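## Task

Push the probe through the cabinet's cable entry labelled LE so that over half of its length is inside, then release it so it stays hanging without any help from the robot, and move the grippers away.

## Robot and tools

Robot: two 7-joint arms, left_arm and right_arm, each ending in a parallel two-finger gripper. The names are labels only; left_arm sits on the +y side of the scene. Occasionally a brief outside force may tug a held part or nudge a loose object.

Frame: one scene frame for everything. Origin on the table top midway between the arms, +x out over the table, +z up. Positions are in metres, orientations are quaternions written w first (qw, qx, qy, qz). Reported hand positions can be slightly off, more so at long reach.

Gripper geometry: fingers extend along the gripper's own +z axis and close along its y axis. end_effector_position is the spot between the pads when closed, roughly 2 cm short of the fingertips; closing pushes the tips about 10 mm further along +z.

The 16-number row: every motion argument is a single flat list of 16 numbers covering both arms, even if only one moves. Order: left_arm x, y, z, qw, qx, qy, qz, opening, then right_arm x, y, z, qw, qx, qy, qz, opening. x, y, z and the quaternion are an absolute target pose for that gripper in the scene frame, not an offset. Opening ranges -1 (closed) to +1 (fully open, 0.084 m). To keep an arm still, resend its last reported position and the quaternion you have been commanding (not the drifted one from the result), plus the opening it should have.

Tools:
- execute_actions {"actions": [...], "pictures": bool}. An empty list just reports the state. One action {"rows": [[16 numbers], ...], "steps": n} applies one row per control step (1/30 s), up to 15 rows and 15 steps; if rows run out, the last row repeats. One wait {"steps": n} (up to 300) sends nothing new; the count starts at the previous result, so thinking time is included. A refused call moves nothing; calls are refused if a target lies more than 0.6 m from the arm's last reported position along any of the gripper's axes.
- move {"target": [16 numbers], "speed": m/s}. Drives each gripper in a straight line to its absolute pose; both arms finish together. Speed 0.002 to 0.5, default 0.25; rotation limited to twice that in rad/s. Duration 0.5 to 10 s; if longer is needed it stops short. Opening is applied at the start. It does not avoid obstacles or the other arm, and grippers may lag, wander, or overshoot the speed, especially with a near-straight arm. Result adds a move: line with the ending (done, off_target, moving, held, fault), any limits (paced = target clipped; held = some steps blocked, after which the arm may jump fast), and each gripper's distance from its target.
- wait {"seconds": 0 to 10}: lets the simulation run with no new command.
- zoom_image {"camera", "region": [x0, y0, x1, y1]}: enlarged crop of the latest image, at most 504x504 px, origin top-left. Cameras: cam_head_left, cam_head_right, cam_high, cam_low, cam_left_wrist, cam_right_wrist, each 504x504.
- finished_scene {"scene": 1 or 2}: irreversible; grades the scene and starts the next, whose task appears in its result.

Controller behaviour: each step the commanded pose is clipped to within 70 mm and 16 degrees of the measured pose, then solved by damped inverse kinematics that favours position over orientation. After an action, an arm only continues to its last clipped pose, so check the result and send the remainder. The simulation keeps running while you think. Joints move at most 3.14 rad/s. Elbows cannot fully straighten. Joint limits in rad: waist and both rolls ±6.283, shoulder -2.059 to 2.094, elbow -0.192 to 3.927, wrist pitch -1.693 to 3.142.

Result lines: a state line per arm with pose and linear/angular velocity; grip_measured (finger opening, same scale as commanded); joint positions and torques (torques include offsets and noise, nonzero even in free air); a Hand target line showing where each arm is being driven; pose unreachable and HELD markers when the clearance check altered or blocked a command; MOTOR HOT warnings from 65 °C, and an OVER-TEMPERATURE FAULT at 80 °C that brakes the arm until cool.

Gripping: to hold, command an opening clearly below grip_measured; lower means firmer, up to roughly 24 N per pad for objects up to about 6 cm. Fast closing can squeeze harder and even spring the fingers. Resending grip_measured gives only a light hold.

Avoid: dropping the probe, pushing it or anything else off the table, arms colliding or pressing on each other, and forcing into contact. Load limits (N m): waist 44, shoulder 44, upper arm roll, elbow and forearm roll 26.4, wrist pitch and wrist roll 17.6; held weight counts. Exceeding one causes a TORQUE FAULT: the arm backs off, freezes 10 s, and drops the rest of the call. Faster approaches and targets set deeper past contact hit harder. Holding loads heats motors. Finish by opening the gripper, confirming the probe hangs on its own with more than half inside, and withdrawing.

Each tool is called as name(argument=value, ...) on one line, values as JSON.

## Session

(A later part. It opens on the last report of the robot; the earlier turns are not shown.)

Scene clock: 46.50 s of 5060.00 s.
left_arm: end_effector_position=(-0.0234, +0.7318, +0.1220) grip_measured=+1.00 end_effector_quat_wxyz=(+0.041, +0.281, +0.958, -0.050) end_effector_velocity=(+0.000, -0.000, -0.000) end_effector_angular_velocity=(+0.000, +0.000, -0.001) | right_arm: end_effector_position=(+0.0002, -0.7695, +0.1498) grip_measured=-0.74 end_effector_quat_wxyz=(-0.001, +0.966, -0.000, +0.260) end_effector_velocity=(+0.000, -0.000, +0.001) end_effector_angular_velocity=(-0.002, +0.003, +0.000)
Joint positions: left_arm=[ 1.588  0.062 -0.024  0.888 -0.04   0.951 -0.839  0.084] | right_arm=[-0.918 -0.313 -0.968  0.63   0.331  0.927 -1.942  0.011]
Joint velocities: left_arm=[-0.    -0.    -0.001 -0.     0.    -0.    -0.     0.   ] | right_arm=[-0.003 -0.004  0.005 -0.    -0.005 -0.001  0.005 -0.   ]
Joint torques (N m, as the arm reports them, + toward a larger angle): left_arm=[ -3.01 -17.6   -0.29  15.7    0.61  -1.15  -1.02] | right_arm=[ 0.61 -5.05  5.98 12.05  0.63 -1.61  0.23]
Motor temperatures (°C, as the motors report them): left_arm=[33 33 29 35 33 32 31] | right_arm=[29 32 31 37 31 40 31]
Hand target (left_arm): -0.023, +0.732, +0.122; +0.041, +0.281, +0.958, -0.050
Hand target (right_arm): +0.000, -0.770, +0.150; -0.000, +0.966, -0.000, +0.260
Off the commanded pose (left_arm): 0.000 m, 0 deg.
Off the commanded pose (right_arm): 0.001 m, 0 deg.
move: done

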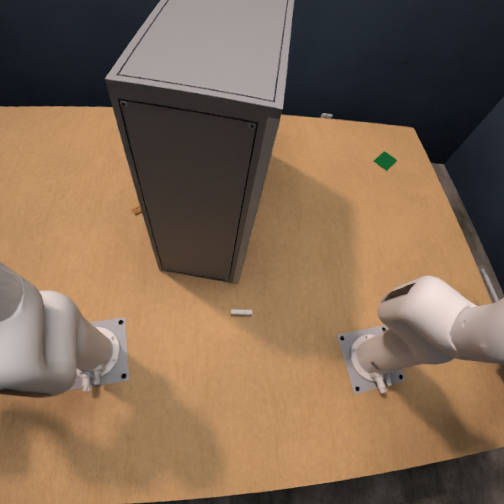

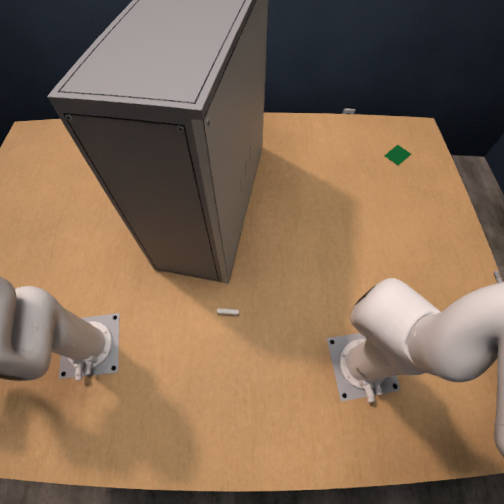

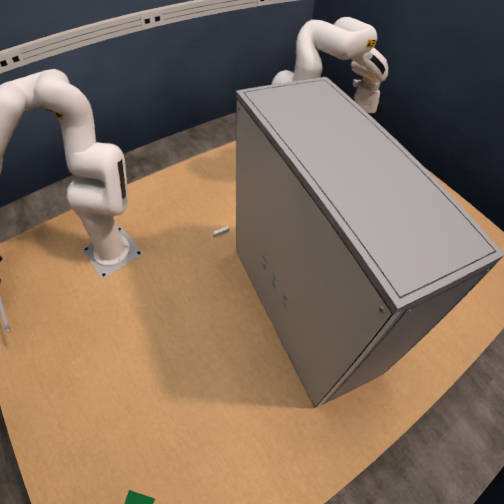

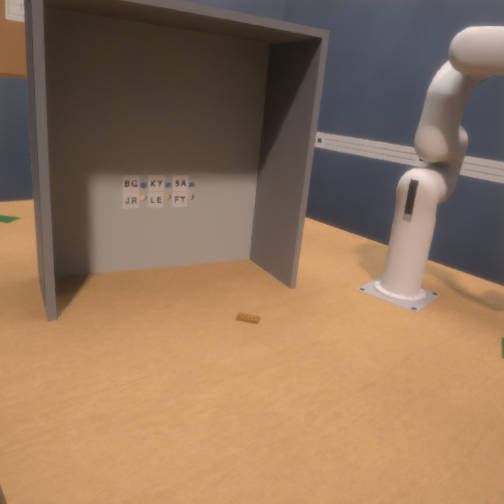

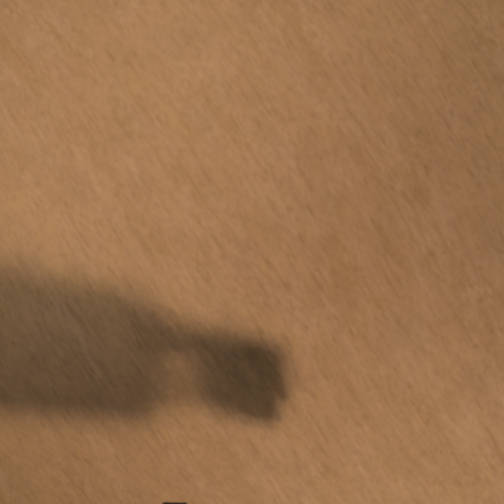

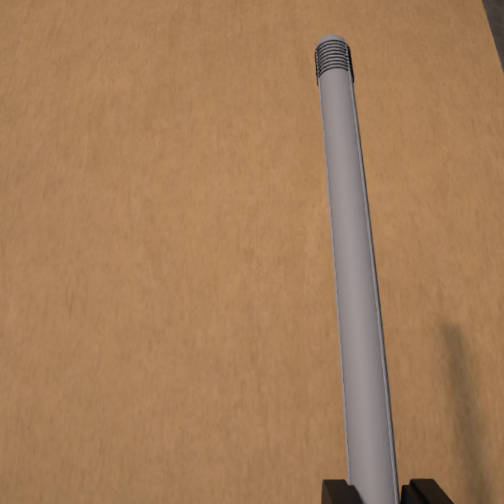

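move(target=[-0.0234,0.7318,0.122,0.041,0.281,0.958,-0.05,1,0.3,-0.65,0.2,-0.1,0.9,0.35,0.24,-1])

move(target=[-0.0234,0.7318,0.122,0.041,0.281,0.958,-0.05,1,0.41,-0.33,0.2,-0.165,0.745,0.614,0.2,-1], speed=0.2)

Scene clock: 61.00 s of 5060.00 s.
left_arm: end_effector_position=(-0.0234, +0.7318, +0.1220) grip_measured=+1.00 end_effector_quat_wxyz=(+0.041, +0.281, +0.958, -0.050) end_effector_velocity=(-0.001, +0.001, +0.001) end_effector_angular_velocity=(+0.001, +0.000, +0.001) | right_arm: end_effector_position=(+0.3001, -0.6498, +0.2002) grip_measured=-0.74 end_effector_quat_wxyz=(-0.100, +0.900, +0.349, +0.242) end_effector_velocity=(+0.004, +0.003, +0.001) end_effector_angular_velocity=(+0.000, -0.001, +0.011)
Joint positions: left_arm=[ 1.588  0.062 -0.024  0.888 -0.04   0.951 -0.839  0.084] | right_arm=[-0.459 -0.194 -0.552  0.792  0.496  1.054 -1.887  0.011]
Joint velocities: left_arm=[ 0.    -0.     0.001  0.001 -0.     0.     0.    -0.   ] | right_arm=[ 0.006  0.003  0.005  0.004  0.003  0.002 -0.001 -0.   ]
Joint torques (N m, as the arm reports them, + toward a larger angle): left_arm=[ -2.52 -17.89  -0.25  15.63   0.56  -1.09  -1.04] | right_arm=[  0.59 -12.54   2.6   13.14   0.66  -1.68   0.25]
Motor temperatures (°C, as the motors report them): left_arm=[33 33 29 35 33 32 31] | right_arm=[29 32 31 37 31 40 31]
Hand target (left_arm): -0.023, +0.732, +0.122; +0.041, +0.281, +0.958, -0.050
Hand target (right_arm): +0.301, -0.649, +0.200; -0.101, +0.899, +0.350, +0.242
Off the commanded pose (left_arm): 0.000 m, 0 deg.
Off the commanded pose (right_arm): 0.000 m, 0 deg.
After step 90, 9.57 s passed at rest.
move: done

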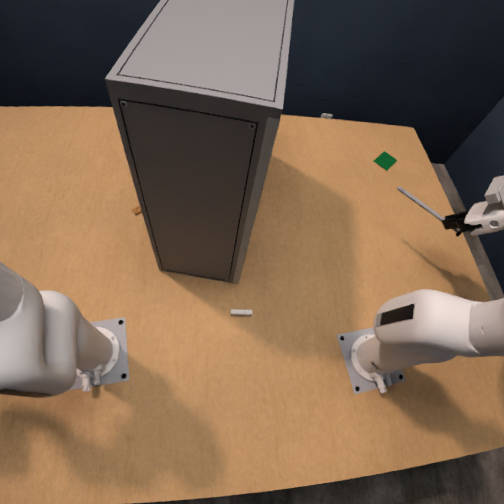

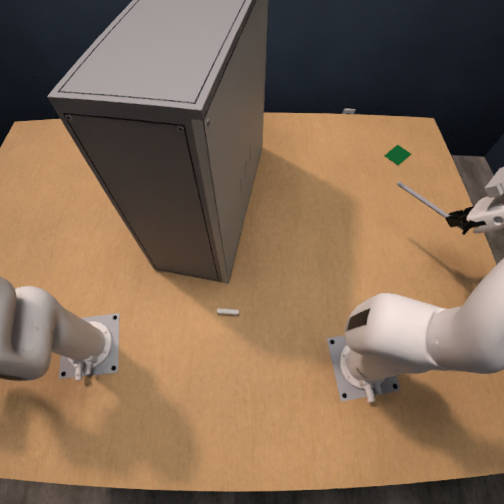

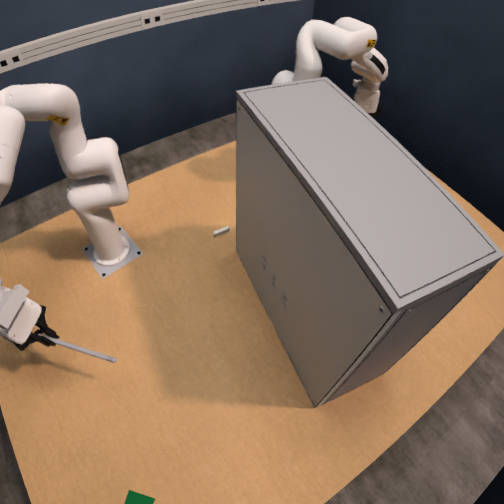

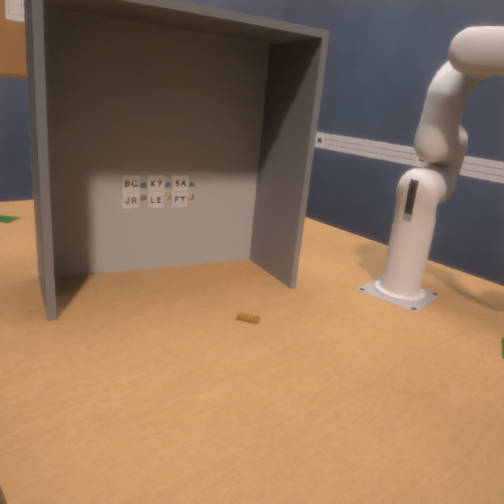

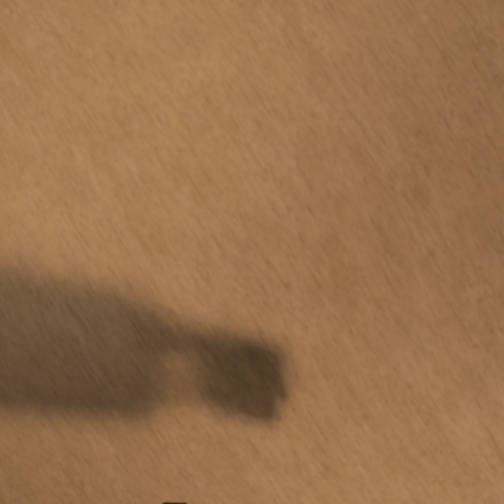

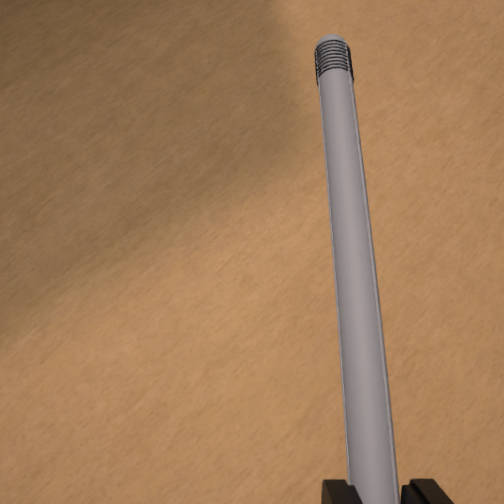

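Scene clock: 63.13 s of 5060.00 s.
left_arm: end_effector_position=(-0.0234, +0.7318, +0.1220) grip_measured=+1.00 end_effector_quat_wxyz=(+0.041, +0.281, +0.958, -0.050) end_effector_velocity=(-0.000, +0.001, +0.001) end_effector_angular_velocity=(+0.003, +0.000, +0.001) | right_arm: end_effector_position=(+0.4099, -0.3300, +0.2002) grip_measured=-0.74 end_effector_quat_wxyz=(-0.166, +0.746, +0.613, +0.201) end_effector_velocity=(-0.001, +0.004, -0.000) end_effector_angular_velocity=(+0.000, +0.002, +0.009)
Joint positions: left_arm=[ 1.588  0.062 -0.024  0.888 -0.04   0.951 -0.839  0.084] | right_arm=[-0.049 -0.126 -0.121  0.819  0.632  0.963 -1.797  0.011]
Joint velocities: left_arm=[ 0.    -0.001  0.001  0.001 -0.    -0.     0.     0.   ] | right_arm=[ 0.006  0.002  0.003  0.001  0.     0.001  0.    -0.   ]
Joint torques (N m, as the arm reports them, + toward a larger angle): left_arm=[ -2.63 -17.59  -0.19  15.79   0.75  -1.07  -1.11] | right_arm=[  0.68 -16.58   0.34  13.36   0.7   -1.82   0.31]
Motor temperatures (°C, as the motors report them): left_arm=[33 34 29 35 33 32 31] | right_arm=[29 32 31 38 31 40 31]
Hand target (left_arm): -0.023, +0.732, +0.122; +0.041, +0.281, +0.958, -0.050
Hand target (right_arm): +0.410, -0.329, +0.200; -0.166, +0.745, +0.614, +0.201
Off the commanded pose (left_arm): 0.000 m, 0 deg.
Off the commanded pose (right_arm): 0.000 m, 0 deg.
move: done

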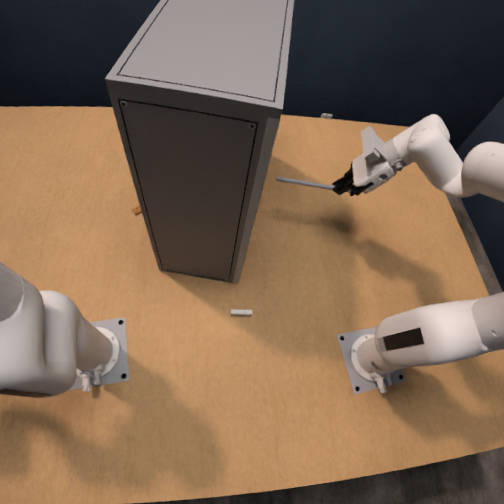

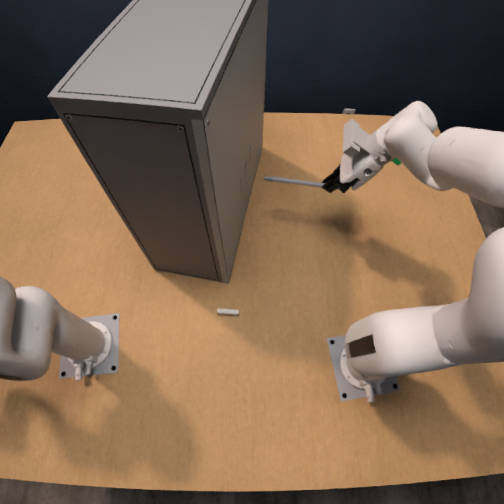

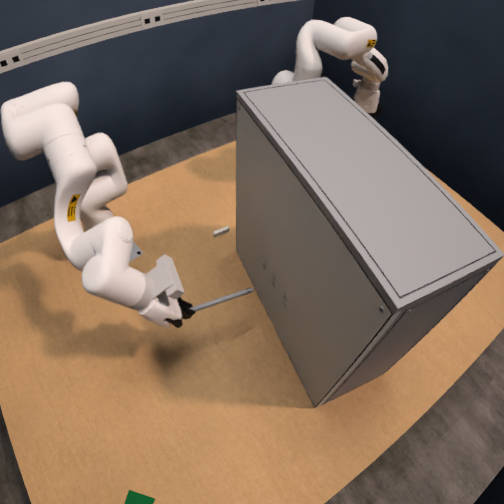

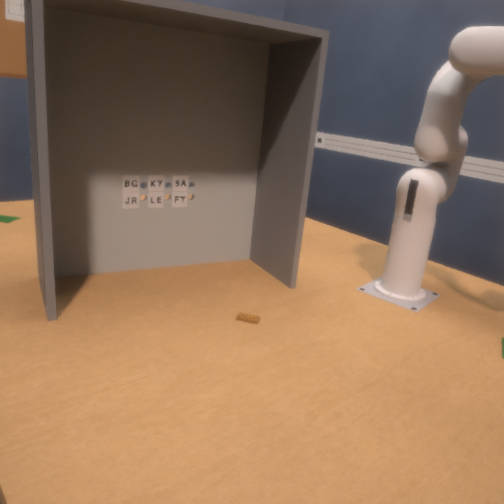

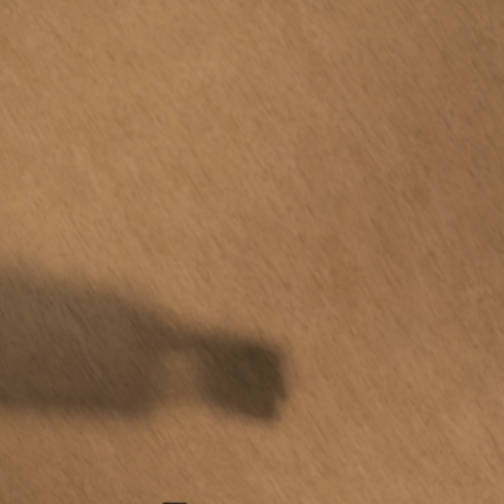

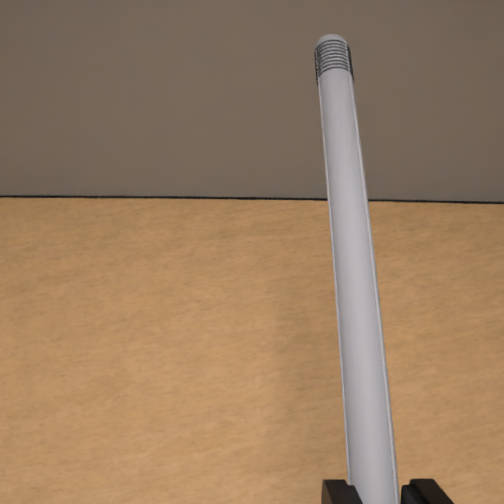

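move(target=[-0.0234,0.7318,0.122,0.041,0.281,0.958,-0.05,1,0.4157,-0.3006,0.24,-0.165,0.745,0.614,0.2,-1], speed=0.05)

Scene clock: 68.87 s of 5060.00 s.
left_arm: end_effector_position=(-0.0234, +0.7318, +0.1220) grip_measured=+1.00 end_effector_quat_wxyz=(+0.041, +0.281, +0.958, -0.050) end_effector_velocity=(+0.000, -0.000, -0.000) end_effector_angular_velocity=(-0.001, +0.001, -0.003) | right_arm: end_effector_position=(+0.4155, -0.3006, +0.2399) grip_measured=-0.74 end_effector_quat_wxyz=(-0.165, +0.745, +0.614, +0.200) end_effector_velocity=(-0.001, -0.000, -0.001) end_effector_angular_velocity=(-0.002, +0.003, +0.001)
Joint positions: left_arm=[ 1.588  0.062 -0.024  0.888 -0.04   0.951 -0.839  0.084] | right_arm=[-0.024 -0.16  -0.081  0.89   0.598  1.019 -1.672  0.011]
Joint velocities: left_arm=[ 0.     0.    -0.002 -0.     0.002  0.     0.    -0.   ] | right_arm=[-0.     0.001  0.001 -0.001 -0.003  0.001  0.002 -0.   ]
Joint torques (N m, as the arm reports them, + toward a larger angle): left_arm=[ -2.67 -17.7   -0.25  15.8    0.66  -1.09  -1.05] | right_arm=[  0.71 -16.65   0.29  13.76   0.65  -2.02   0.28]
Motor temperatures (°C, as the motors report them): left_arm=[33 34 29 35 33 32 31] | right_arm=[29 32 31 38 31 40 31]
Hand target (left_arm): -0.023, +0.732, +0.122; +0.041, +0.281, +0.958, -0.050
Hand target (right_arm): +0.416, -0.300, +0.240; -0.165, +0.745, +0.614, +0.200
Off the commanded pose (left_arm): 0.000 m, 0 deg.
Off the commanded pose (right_arm): 0.000 m, 0 deg.
After step 90, 1.43 s passed at rest.
move: done

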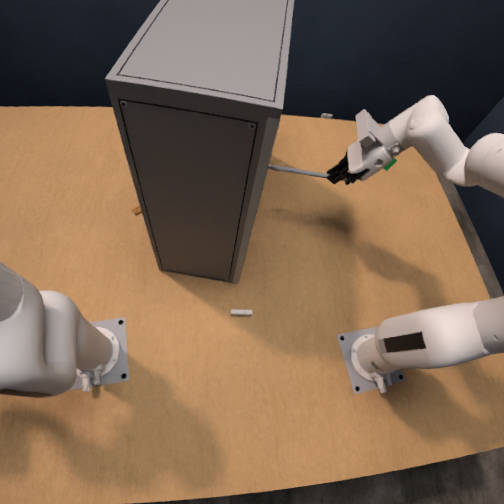

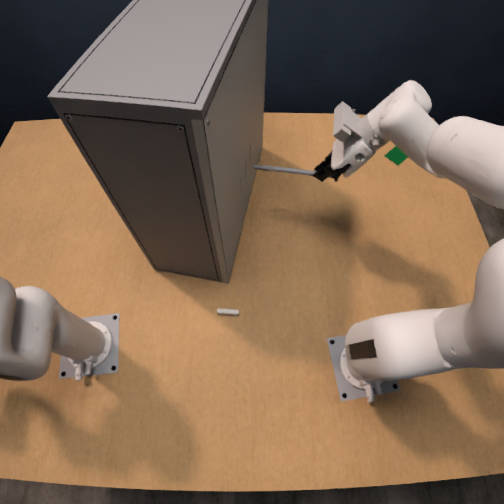

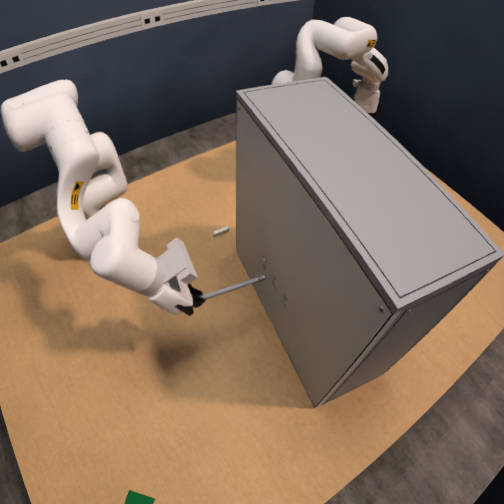

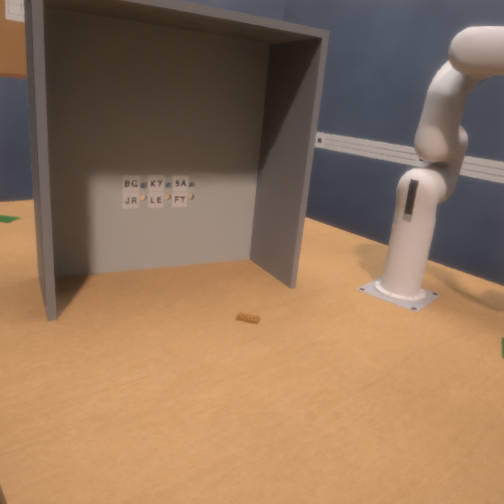

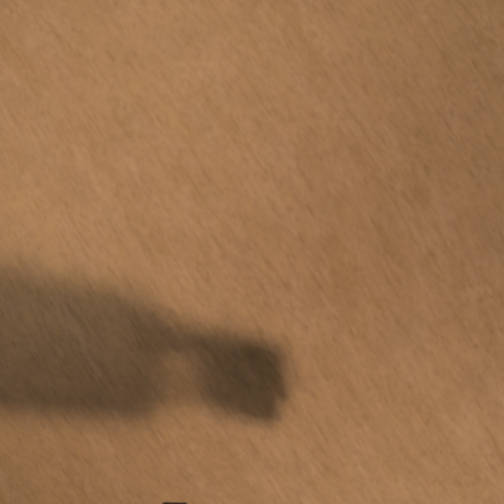

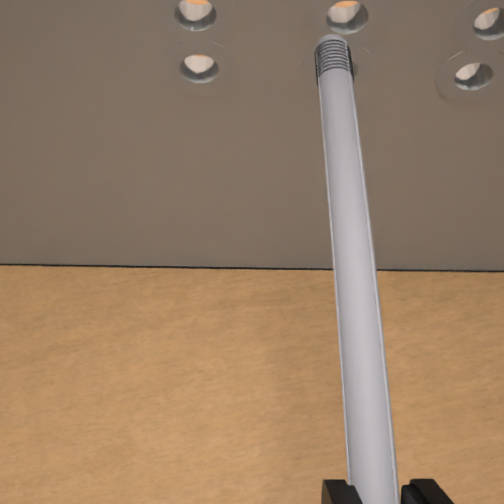

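move(target=[-0.0234,0.7318,0.122,0.041,0.281,0.958,-0.05,1,0.4275,-0.2845,0.198,-0.165,0.745,0.614,0.2,-1], speed=0.05)

zoom_image(camera="cam_low", region=[130, 170, 210, 220])

zoom_image(camera="cam_high", region=[220, 240, 310, 330])

Scene clock: 76.20 s of 5060.00 s.
left_arm: end_effector_position=(-0.0234, +0.7318, +0.1220) grip_measured=+1.00 end_effector_quat_wxyz=(+0.041, +0.281, +0.958, -0.050) end_effector_velocity=(+0.000, -0.000, -0.000) end_effector_angular_velocity=(-0.001, -0.001, +0.000) | right_arm: end_effector_position=(+0.4277, -0.2846, +0.1982) grip_measured=-0.74 end_effector_quat_wxyz=(-0.165, +0.745, +0.614, +0.200) end_effector_velocity=(+0.001, -0.001, +0.001) end_effector_angular_velocity=(+0.002, -0.003, -0.005)
Joint positions: left_arm=[ 1.588  0.062 -0.024  0.888 -0.04   0.951 -0.839  0.084] | right_arm=[ 0.003 -0.066 -0.059  0.868  0.659  0.903 -1.72   0.011]
Joint velocities: left_arm=[-0.     0.001 -0.    -0.    -0.001  0.     0.    -0.   ] | right_arm=[-0.    -0.    -0.003  0.001  0.004 -0.002 -0.001 -0.   ]
Joint torques (N m, as the arm reports them, + toward a larger angle): left_arm=[ -2.73 -17.42  -0.28  15.53   0.63  -1.05  -1.  ] | right_arm=[  0.62 -18.26   0.17  13.32   0.57  -1.96   0.25]
Motor temperatures (°C, as the motors report them): left_arm=[33 34 29 35 33 32 31] | right_arm=[29 32 31 38 31 40 31]
Hand target (left_arm): -0.023, +0.732, +0.122; +0.041, +0.281, +0.958, -0.050
Hand target (right_arm): +0.428, -0.285, +0.198; -0.165, +0.745, +0.614, +0.200
Off the commanded pose (left_arm): 0.000 m, 0 deg.
Off the commanded pose (right_arm): 0.000 m, 0 deg.
After step 90, 3.10 s passed at rest.
move: done

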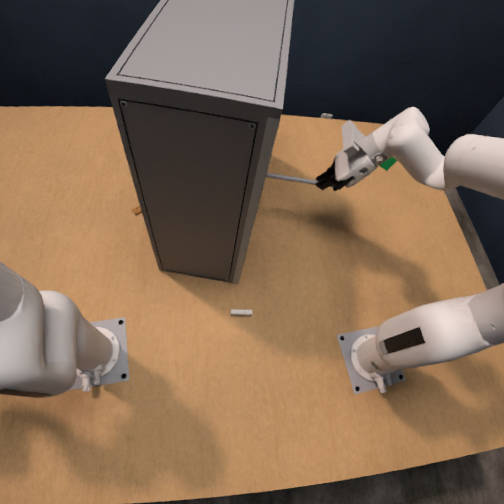

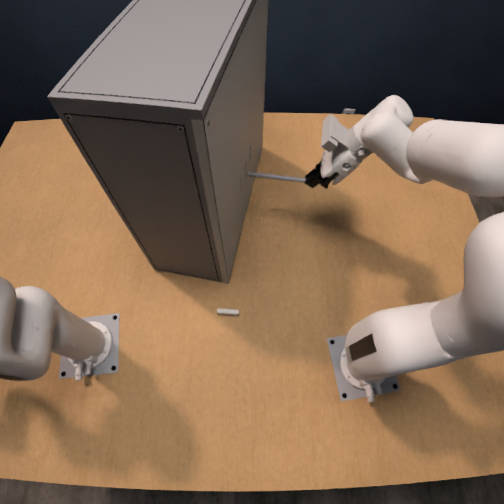

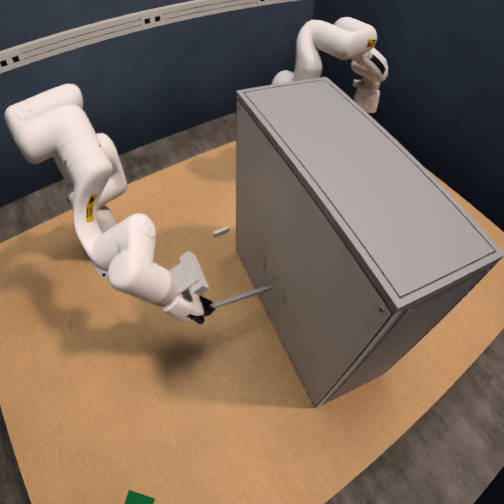

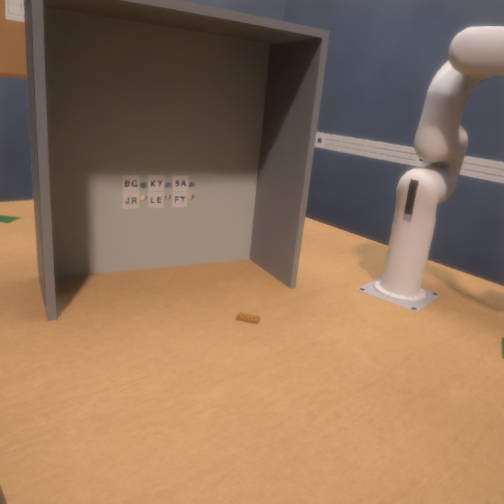

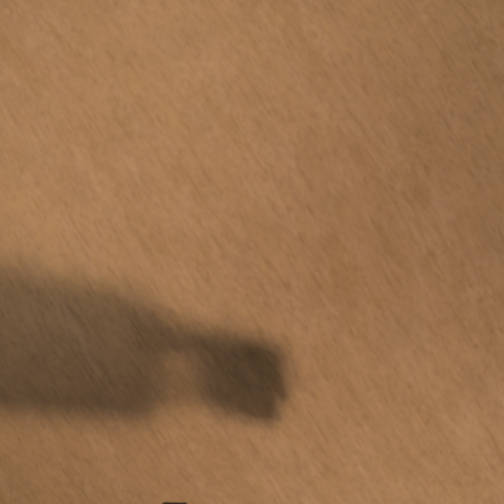

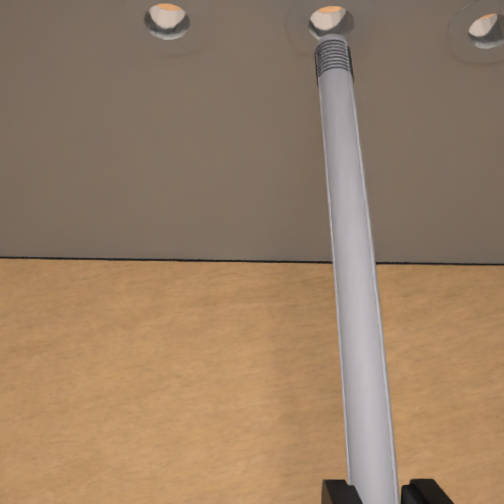

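Region (130, 170, 210, 220) of cam_low's 504x504 image, scaled by 6.300, with more detail than that image has; it fills the top 315 rows of this view, and the rest is white.

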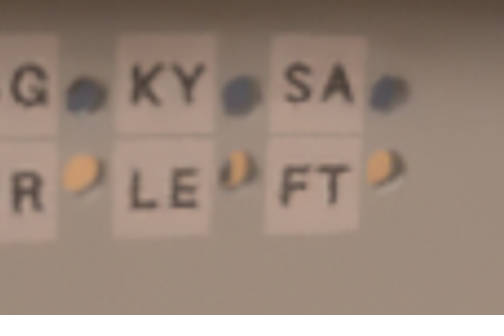

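Region (220, 240, 310, 330) of cam_high's 504x504 image, scaled by 5.600, with more detail than that image has.

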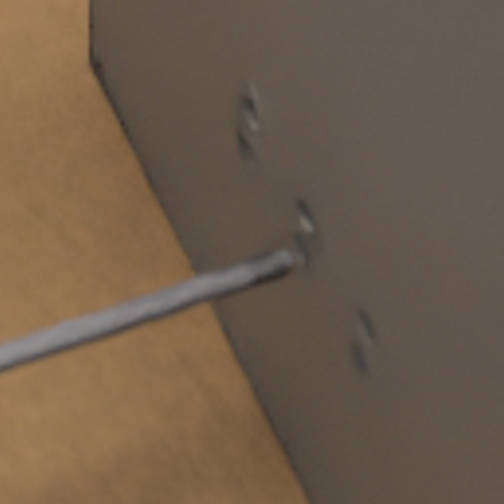

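Looks aligned; advance slowly.

move(target=[-0.0234,0.7318,0.122,0.041,0.281,0.958,-0.05,1,0.4309,-0.2668,0.198,-0.165,0.745,0.614,0.2,-1], speed=0.01)

zoom_image(camera="cam_low", region=[130, 170, 210, 220])

Scene clock: 82.83 s of 5060.00 s.
left_arm: end_effector_position=(-0.0234, +0.7318, +0.1220) grip_measured=+1.00 end_effector_quat_wxyz=(+0.041, +0.281, +0.958, -0.050) end_effector_velocity=(-0.001, +0.000, +0.000) end_effector_angular_velocity=(+0.001, +0.000, +0.003) | right_arm: end_effector_position=(+0.4308, -0.2668, +0.1980) grip_measured=-0.74 end_effector_quat_wxyz=(-0.165, +0.745, +0.614, +0.200) end_effector_velocity=(+0.000, -0.001, -0.000) end_effector_angular_velocity=(+0.000, +0.000, -0.004)
Joint positions: left_arm=[ 1.588  0.062 -0.024  0.888 -0.04   0.951 -0.839  0.084] | right_arm=[ 0.023 -0.051 -0.036  0.881  0.666  0.881 -1.689  0.011]
Joint velocities: left_arm=[ 0.     0.     0.003  0.001  0.    -0.     0.     0.   ] | right_arm=[-0.     0.    -0.002  0.     0.001 -0.001  0.001  0.   ]
Joint torques (N m, as the arm reports them, + toward a larger angle): left_arm=[ -2.73 -17.68  -0.26  15.71   0.6   -1.01  -1.04] | right_arm=[  0.71 -18.23   0.19  12.9    0.49  -1.95   0.29]
Motor temperatures (°C, as the motors report them): left_arm=[33 34 29 35 33 32 31] | right_arm=[29 32 31 38 31 40 31]
Hand target (left_arm): -0.023, +0.732, +0.122; +0.041, +0.281, +0.958, -0.050
Hand target (right_arm): +0.431, -0.267, +0.198; -0.165, +0.745, +0.614, +0.200
Off the commanded pose (left_arm): 0.000 m, 0 deg.
Off the commanded pose (right_arm): 0.000 m, 0 deg.
After step 90, 1.60 s passed at rest.
move: done

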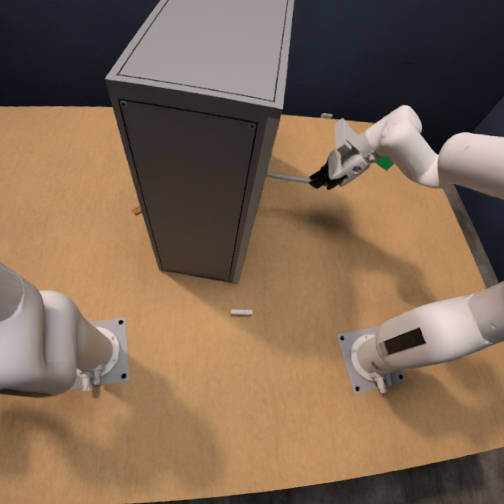

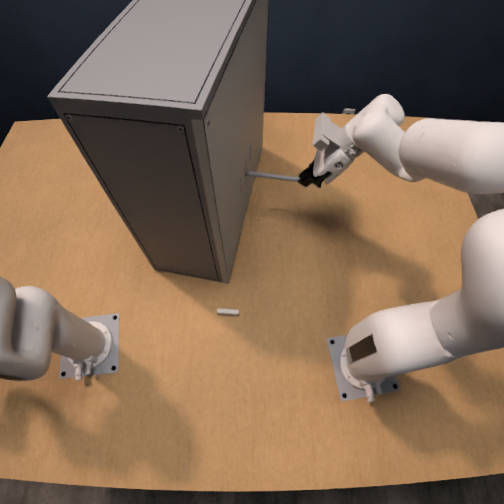

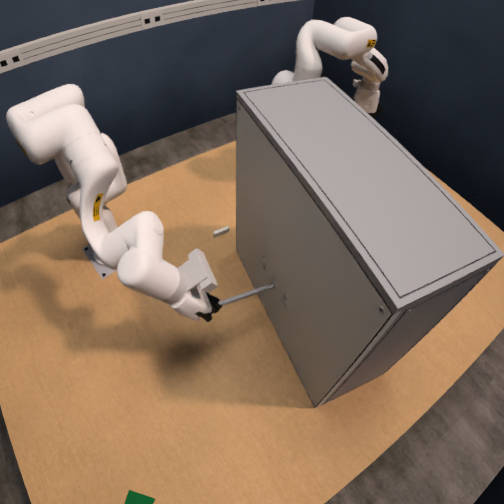

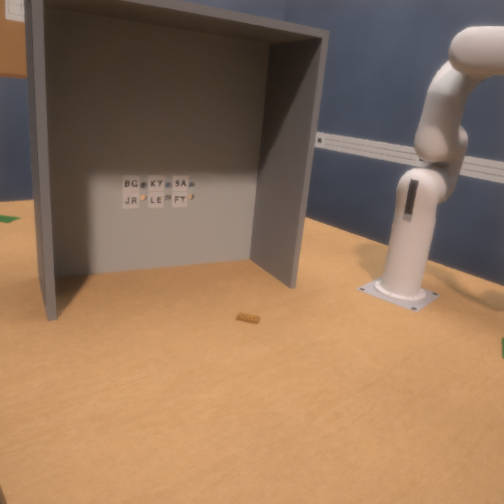

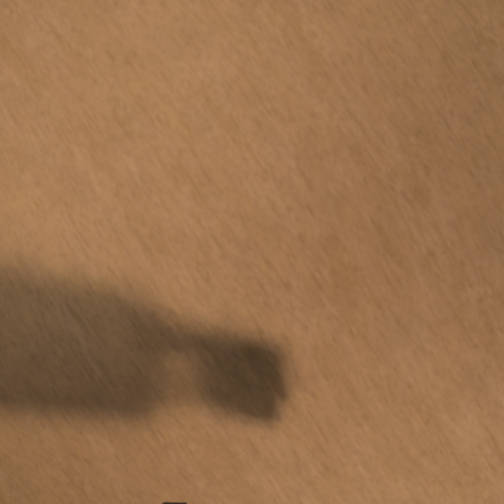

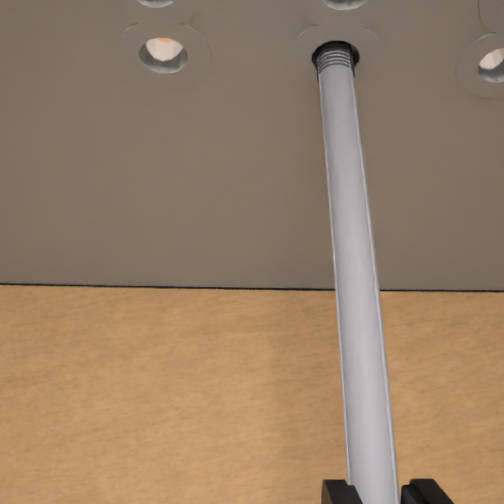

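Region (130, 170, 210, 220) of cam_low's 504x504 image, scaled by 6.300, with more detail than that image has; it fills the top 315 rows of this view, and the rest is white.

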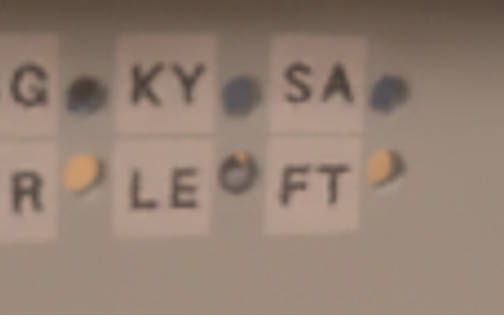

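move(target=[-0.0234,0.7318,0.122,0.041,0.281,0.958,-0.05,1,0.4423,-0.208,0.196,-0.165,0.745,0.614,0.2,-1], speed=0.025)

move(target=[-0.0234,0.7318,0.122,0.041,0.281,0.958,-0.05,1,0.4537,-0.149,0.194,-0.165,0.745,0.614,0.2,-1], speed=0.025)

Scene clock: 92.97 s of 5060.00 s.
left_arm: end_effector_position=(-0.0234, +0.7318, +0.1220) grip_measured=+1.00 end_effector_quat_wxyz=(+0.041, +0.281, +0.958, -0.050) end_effector_velocity=(-0.001, +0.000, +0.000) end_effector_angular_velocity=(+0.001, +0.001, -0.000) | right_arm: end_effector_position=(+0.4422, -0.2079, +0.1960) grip_measured=-0.74 end_effector_quat_wxyz=(-0.165, +0.745, +0.614, +0.200) end_effector_velocity=(-0.000, -0.000, -0.001) end_effector_angular_velocity=(+0.001, +0.003, -0.003)
Joint positions: left_arm=[ 1.588  0.062 -0.024  0.888 -0.04   0.951 -0.839  0.084] | right_arm=[ 0.089  0.017  0.032  0.94   0.679  0.808 -1.585  0.011]
Joint velocities: left_arm=[ 0.    -0.     0.001  0.001  0.001 -0.    -0.     0.   ] | right_arm=[-0.     0.001 -0.    -0.001  0.001 -0.001  0.002  0.   ]
Joint torques (N m, as the arm reports them, + toward a larger angle): left_arm=[ -2.74 -17.65  -0.42  15.69   0.43  -1.07  -1.  ] | right_arm=[  0.75 -19.09   0.1   12.75   0.35  -2.07   0.27]
Motor temperatures (°C, as the motors report them): left_arm=[33 34 29 35 33 32 31] | right_arm=[29 32 31 38 31 40 31]
Hand target (left_arm): -0.023, +0.732, +0.122; +0.041, +0.281, +0.958, -0.050
Hand target (right_arm): +0.442, -0.208, +0.196; -0.165, +0.745, +0.614, +0.200
Off the commanded pose (left_arm): 0.000 m, 0 deg.
Off the commanded pose (right_arm): 0.000 m, 0 deg.
After step 90, 4.47 s passed at rest.
move: done

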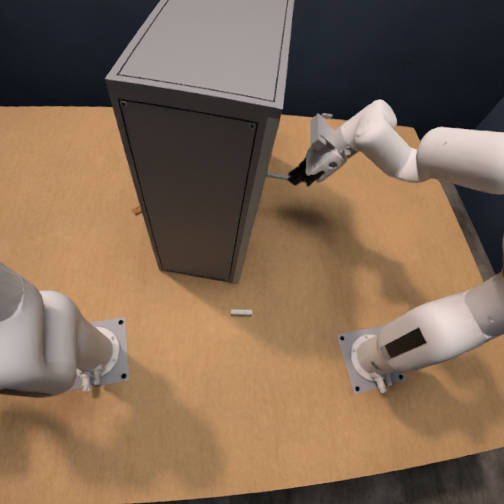

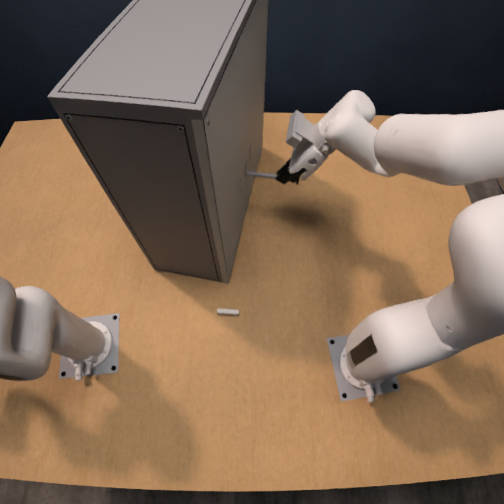

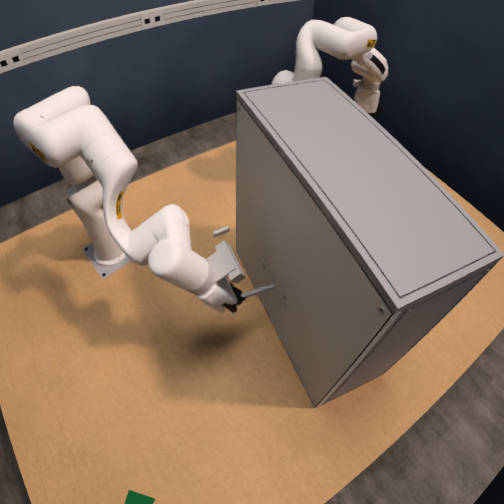

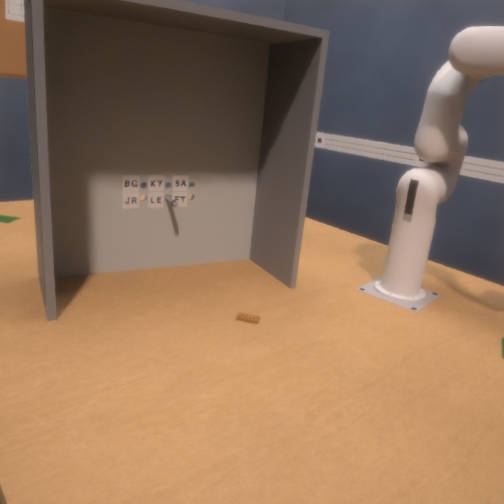

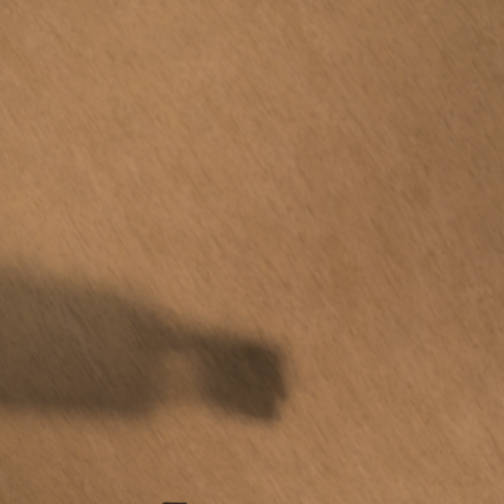

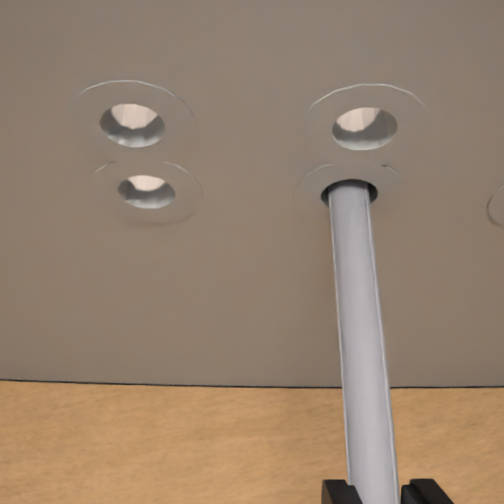

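Scene clock: 95.63 s of 5060.00 s.
left_arm: end_effector_position=(-0.0234, +0.7318, +0.1220) grip_measured=+1.00 end_effector_quat_wxyz=(+0.041, +0.281, +0.958, -0.050) end_effector_velocity=(+0.000, -0.000, -0.001) end_effector_angular_velocity=(-0.001, -0.001, +0.000) | right_arm: end_effector_position=(+0.4535, -0.1489, +0.1941) grip_measured=-0.74 end_effector_quat_wxyz=(-0.165, +0.745, +0.614, +0.200) end_effector_velocity=(-0.000, +0.000, -0.000) end_effector_angular_velocity=(-0.001, +0.002, -0.001)
Joint positions: left_arm=[ 1.588  0.062 -0.024  0.888 -0.04   0.951 -0.839  0.084] | right_arm=[ 0.155  0.105  0.088  1.027  0.664  0.743 -1.471  0.011]
Joint velocities: left_arm=[-0.     0.001 -0.    -0.001 -0.001 -0.    -0.    -0.   ] | right_arm=[-0.     0.001  0.001 -0.    -0.001 -0.     0.003  0.   ]
Joint torques (N m, as the arm reports them, + toward a larger angle): left_arm=[ -2.78 -17.7   -0.31  15.51   0.74  -1.02  -1.01] | right_arm=[  1.11 -19.14   0.47  11.88   0.27  -2.29   0.28]
Motor temperatures (°C, as the motors report them): left_arm=[33 34 29 35 33 32 31] | right_arm=[29 32 31 38 31 40 31]
Hand target (left_arm): -0.023, +0.732, +0.122; +0.041, +0.281, +0.958, -0.050
Hand target (right_arm): +0.454, -0.149, +0.194; -0.165, +0.745, +0.614, +0.200
Off the commanded pose (left_arm): 0.000 m, 0 deg.
Off the commanded pose (right_arm): 0.000 m, 0 deg.
move: done

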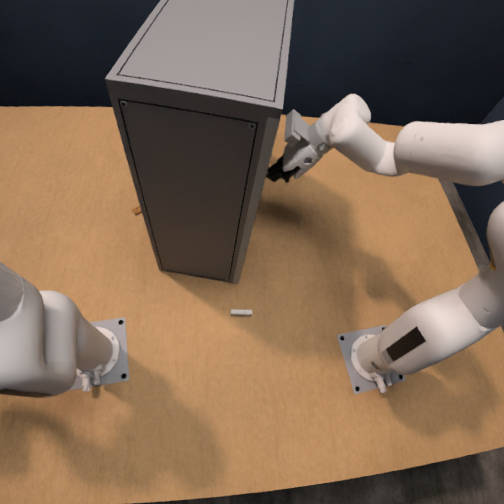

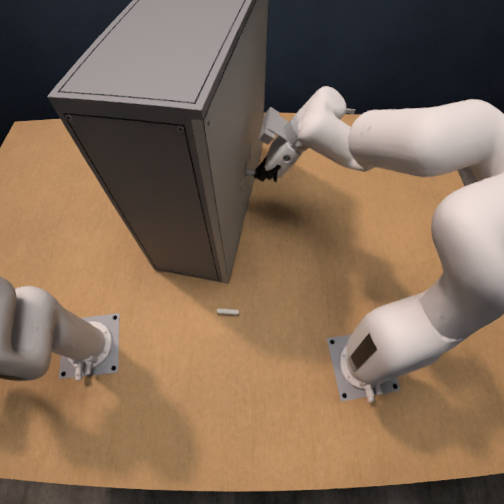

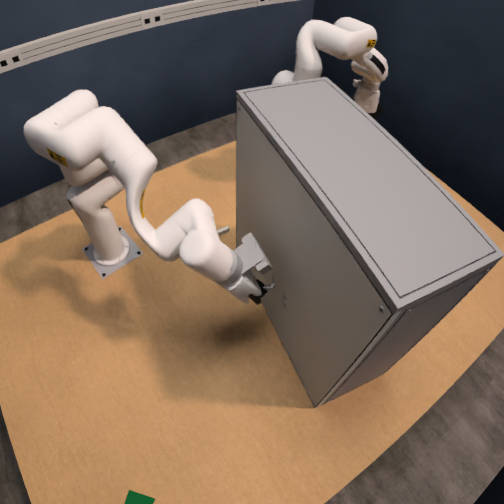

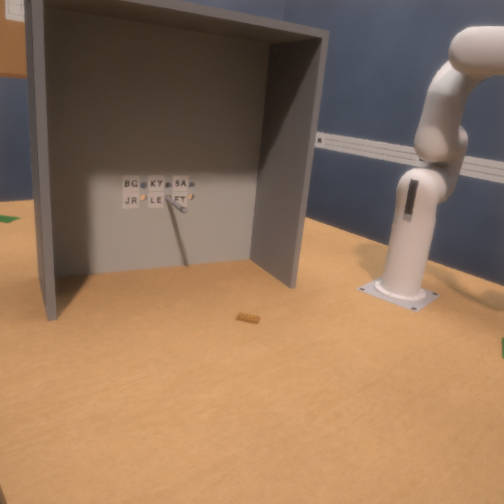

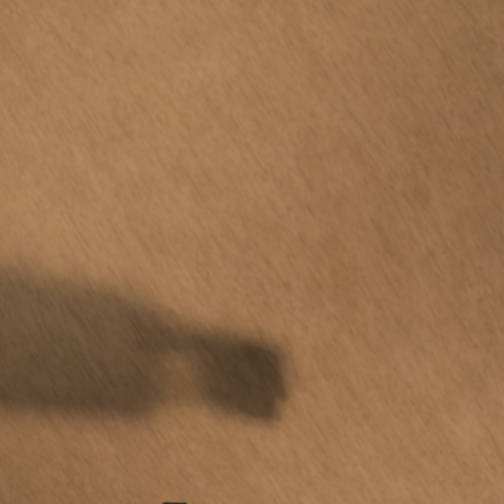

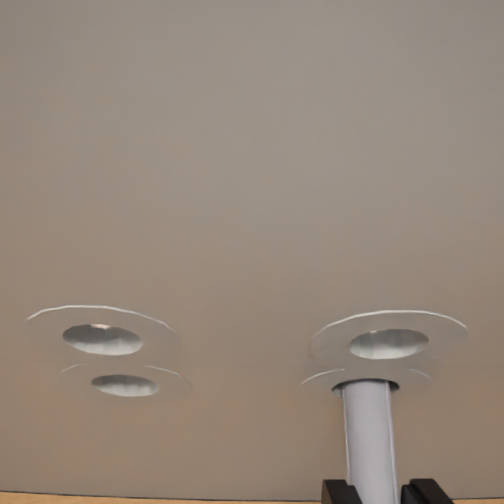

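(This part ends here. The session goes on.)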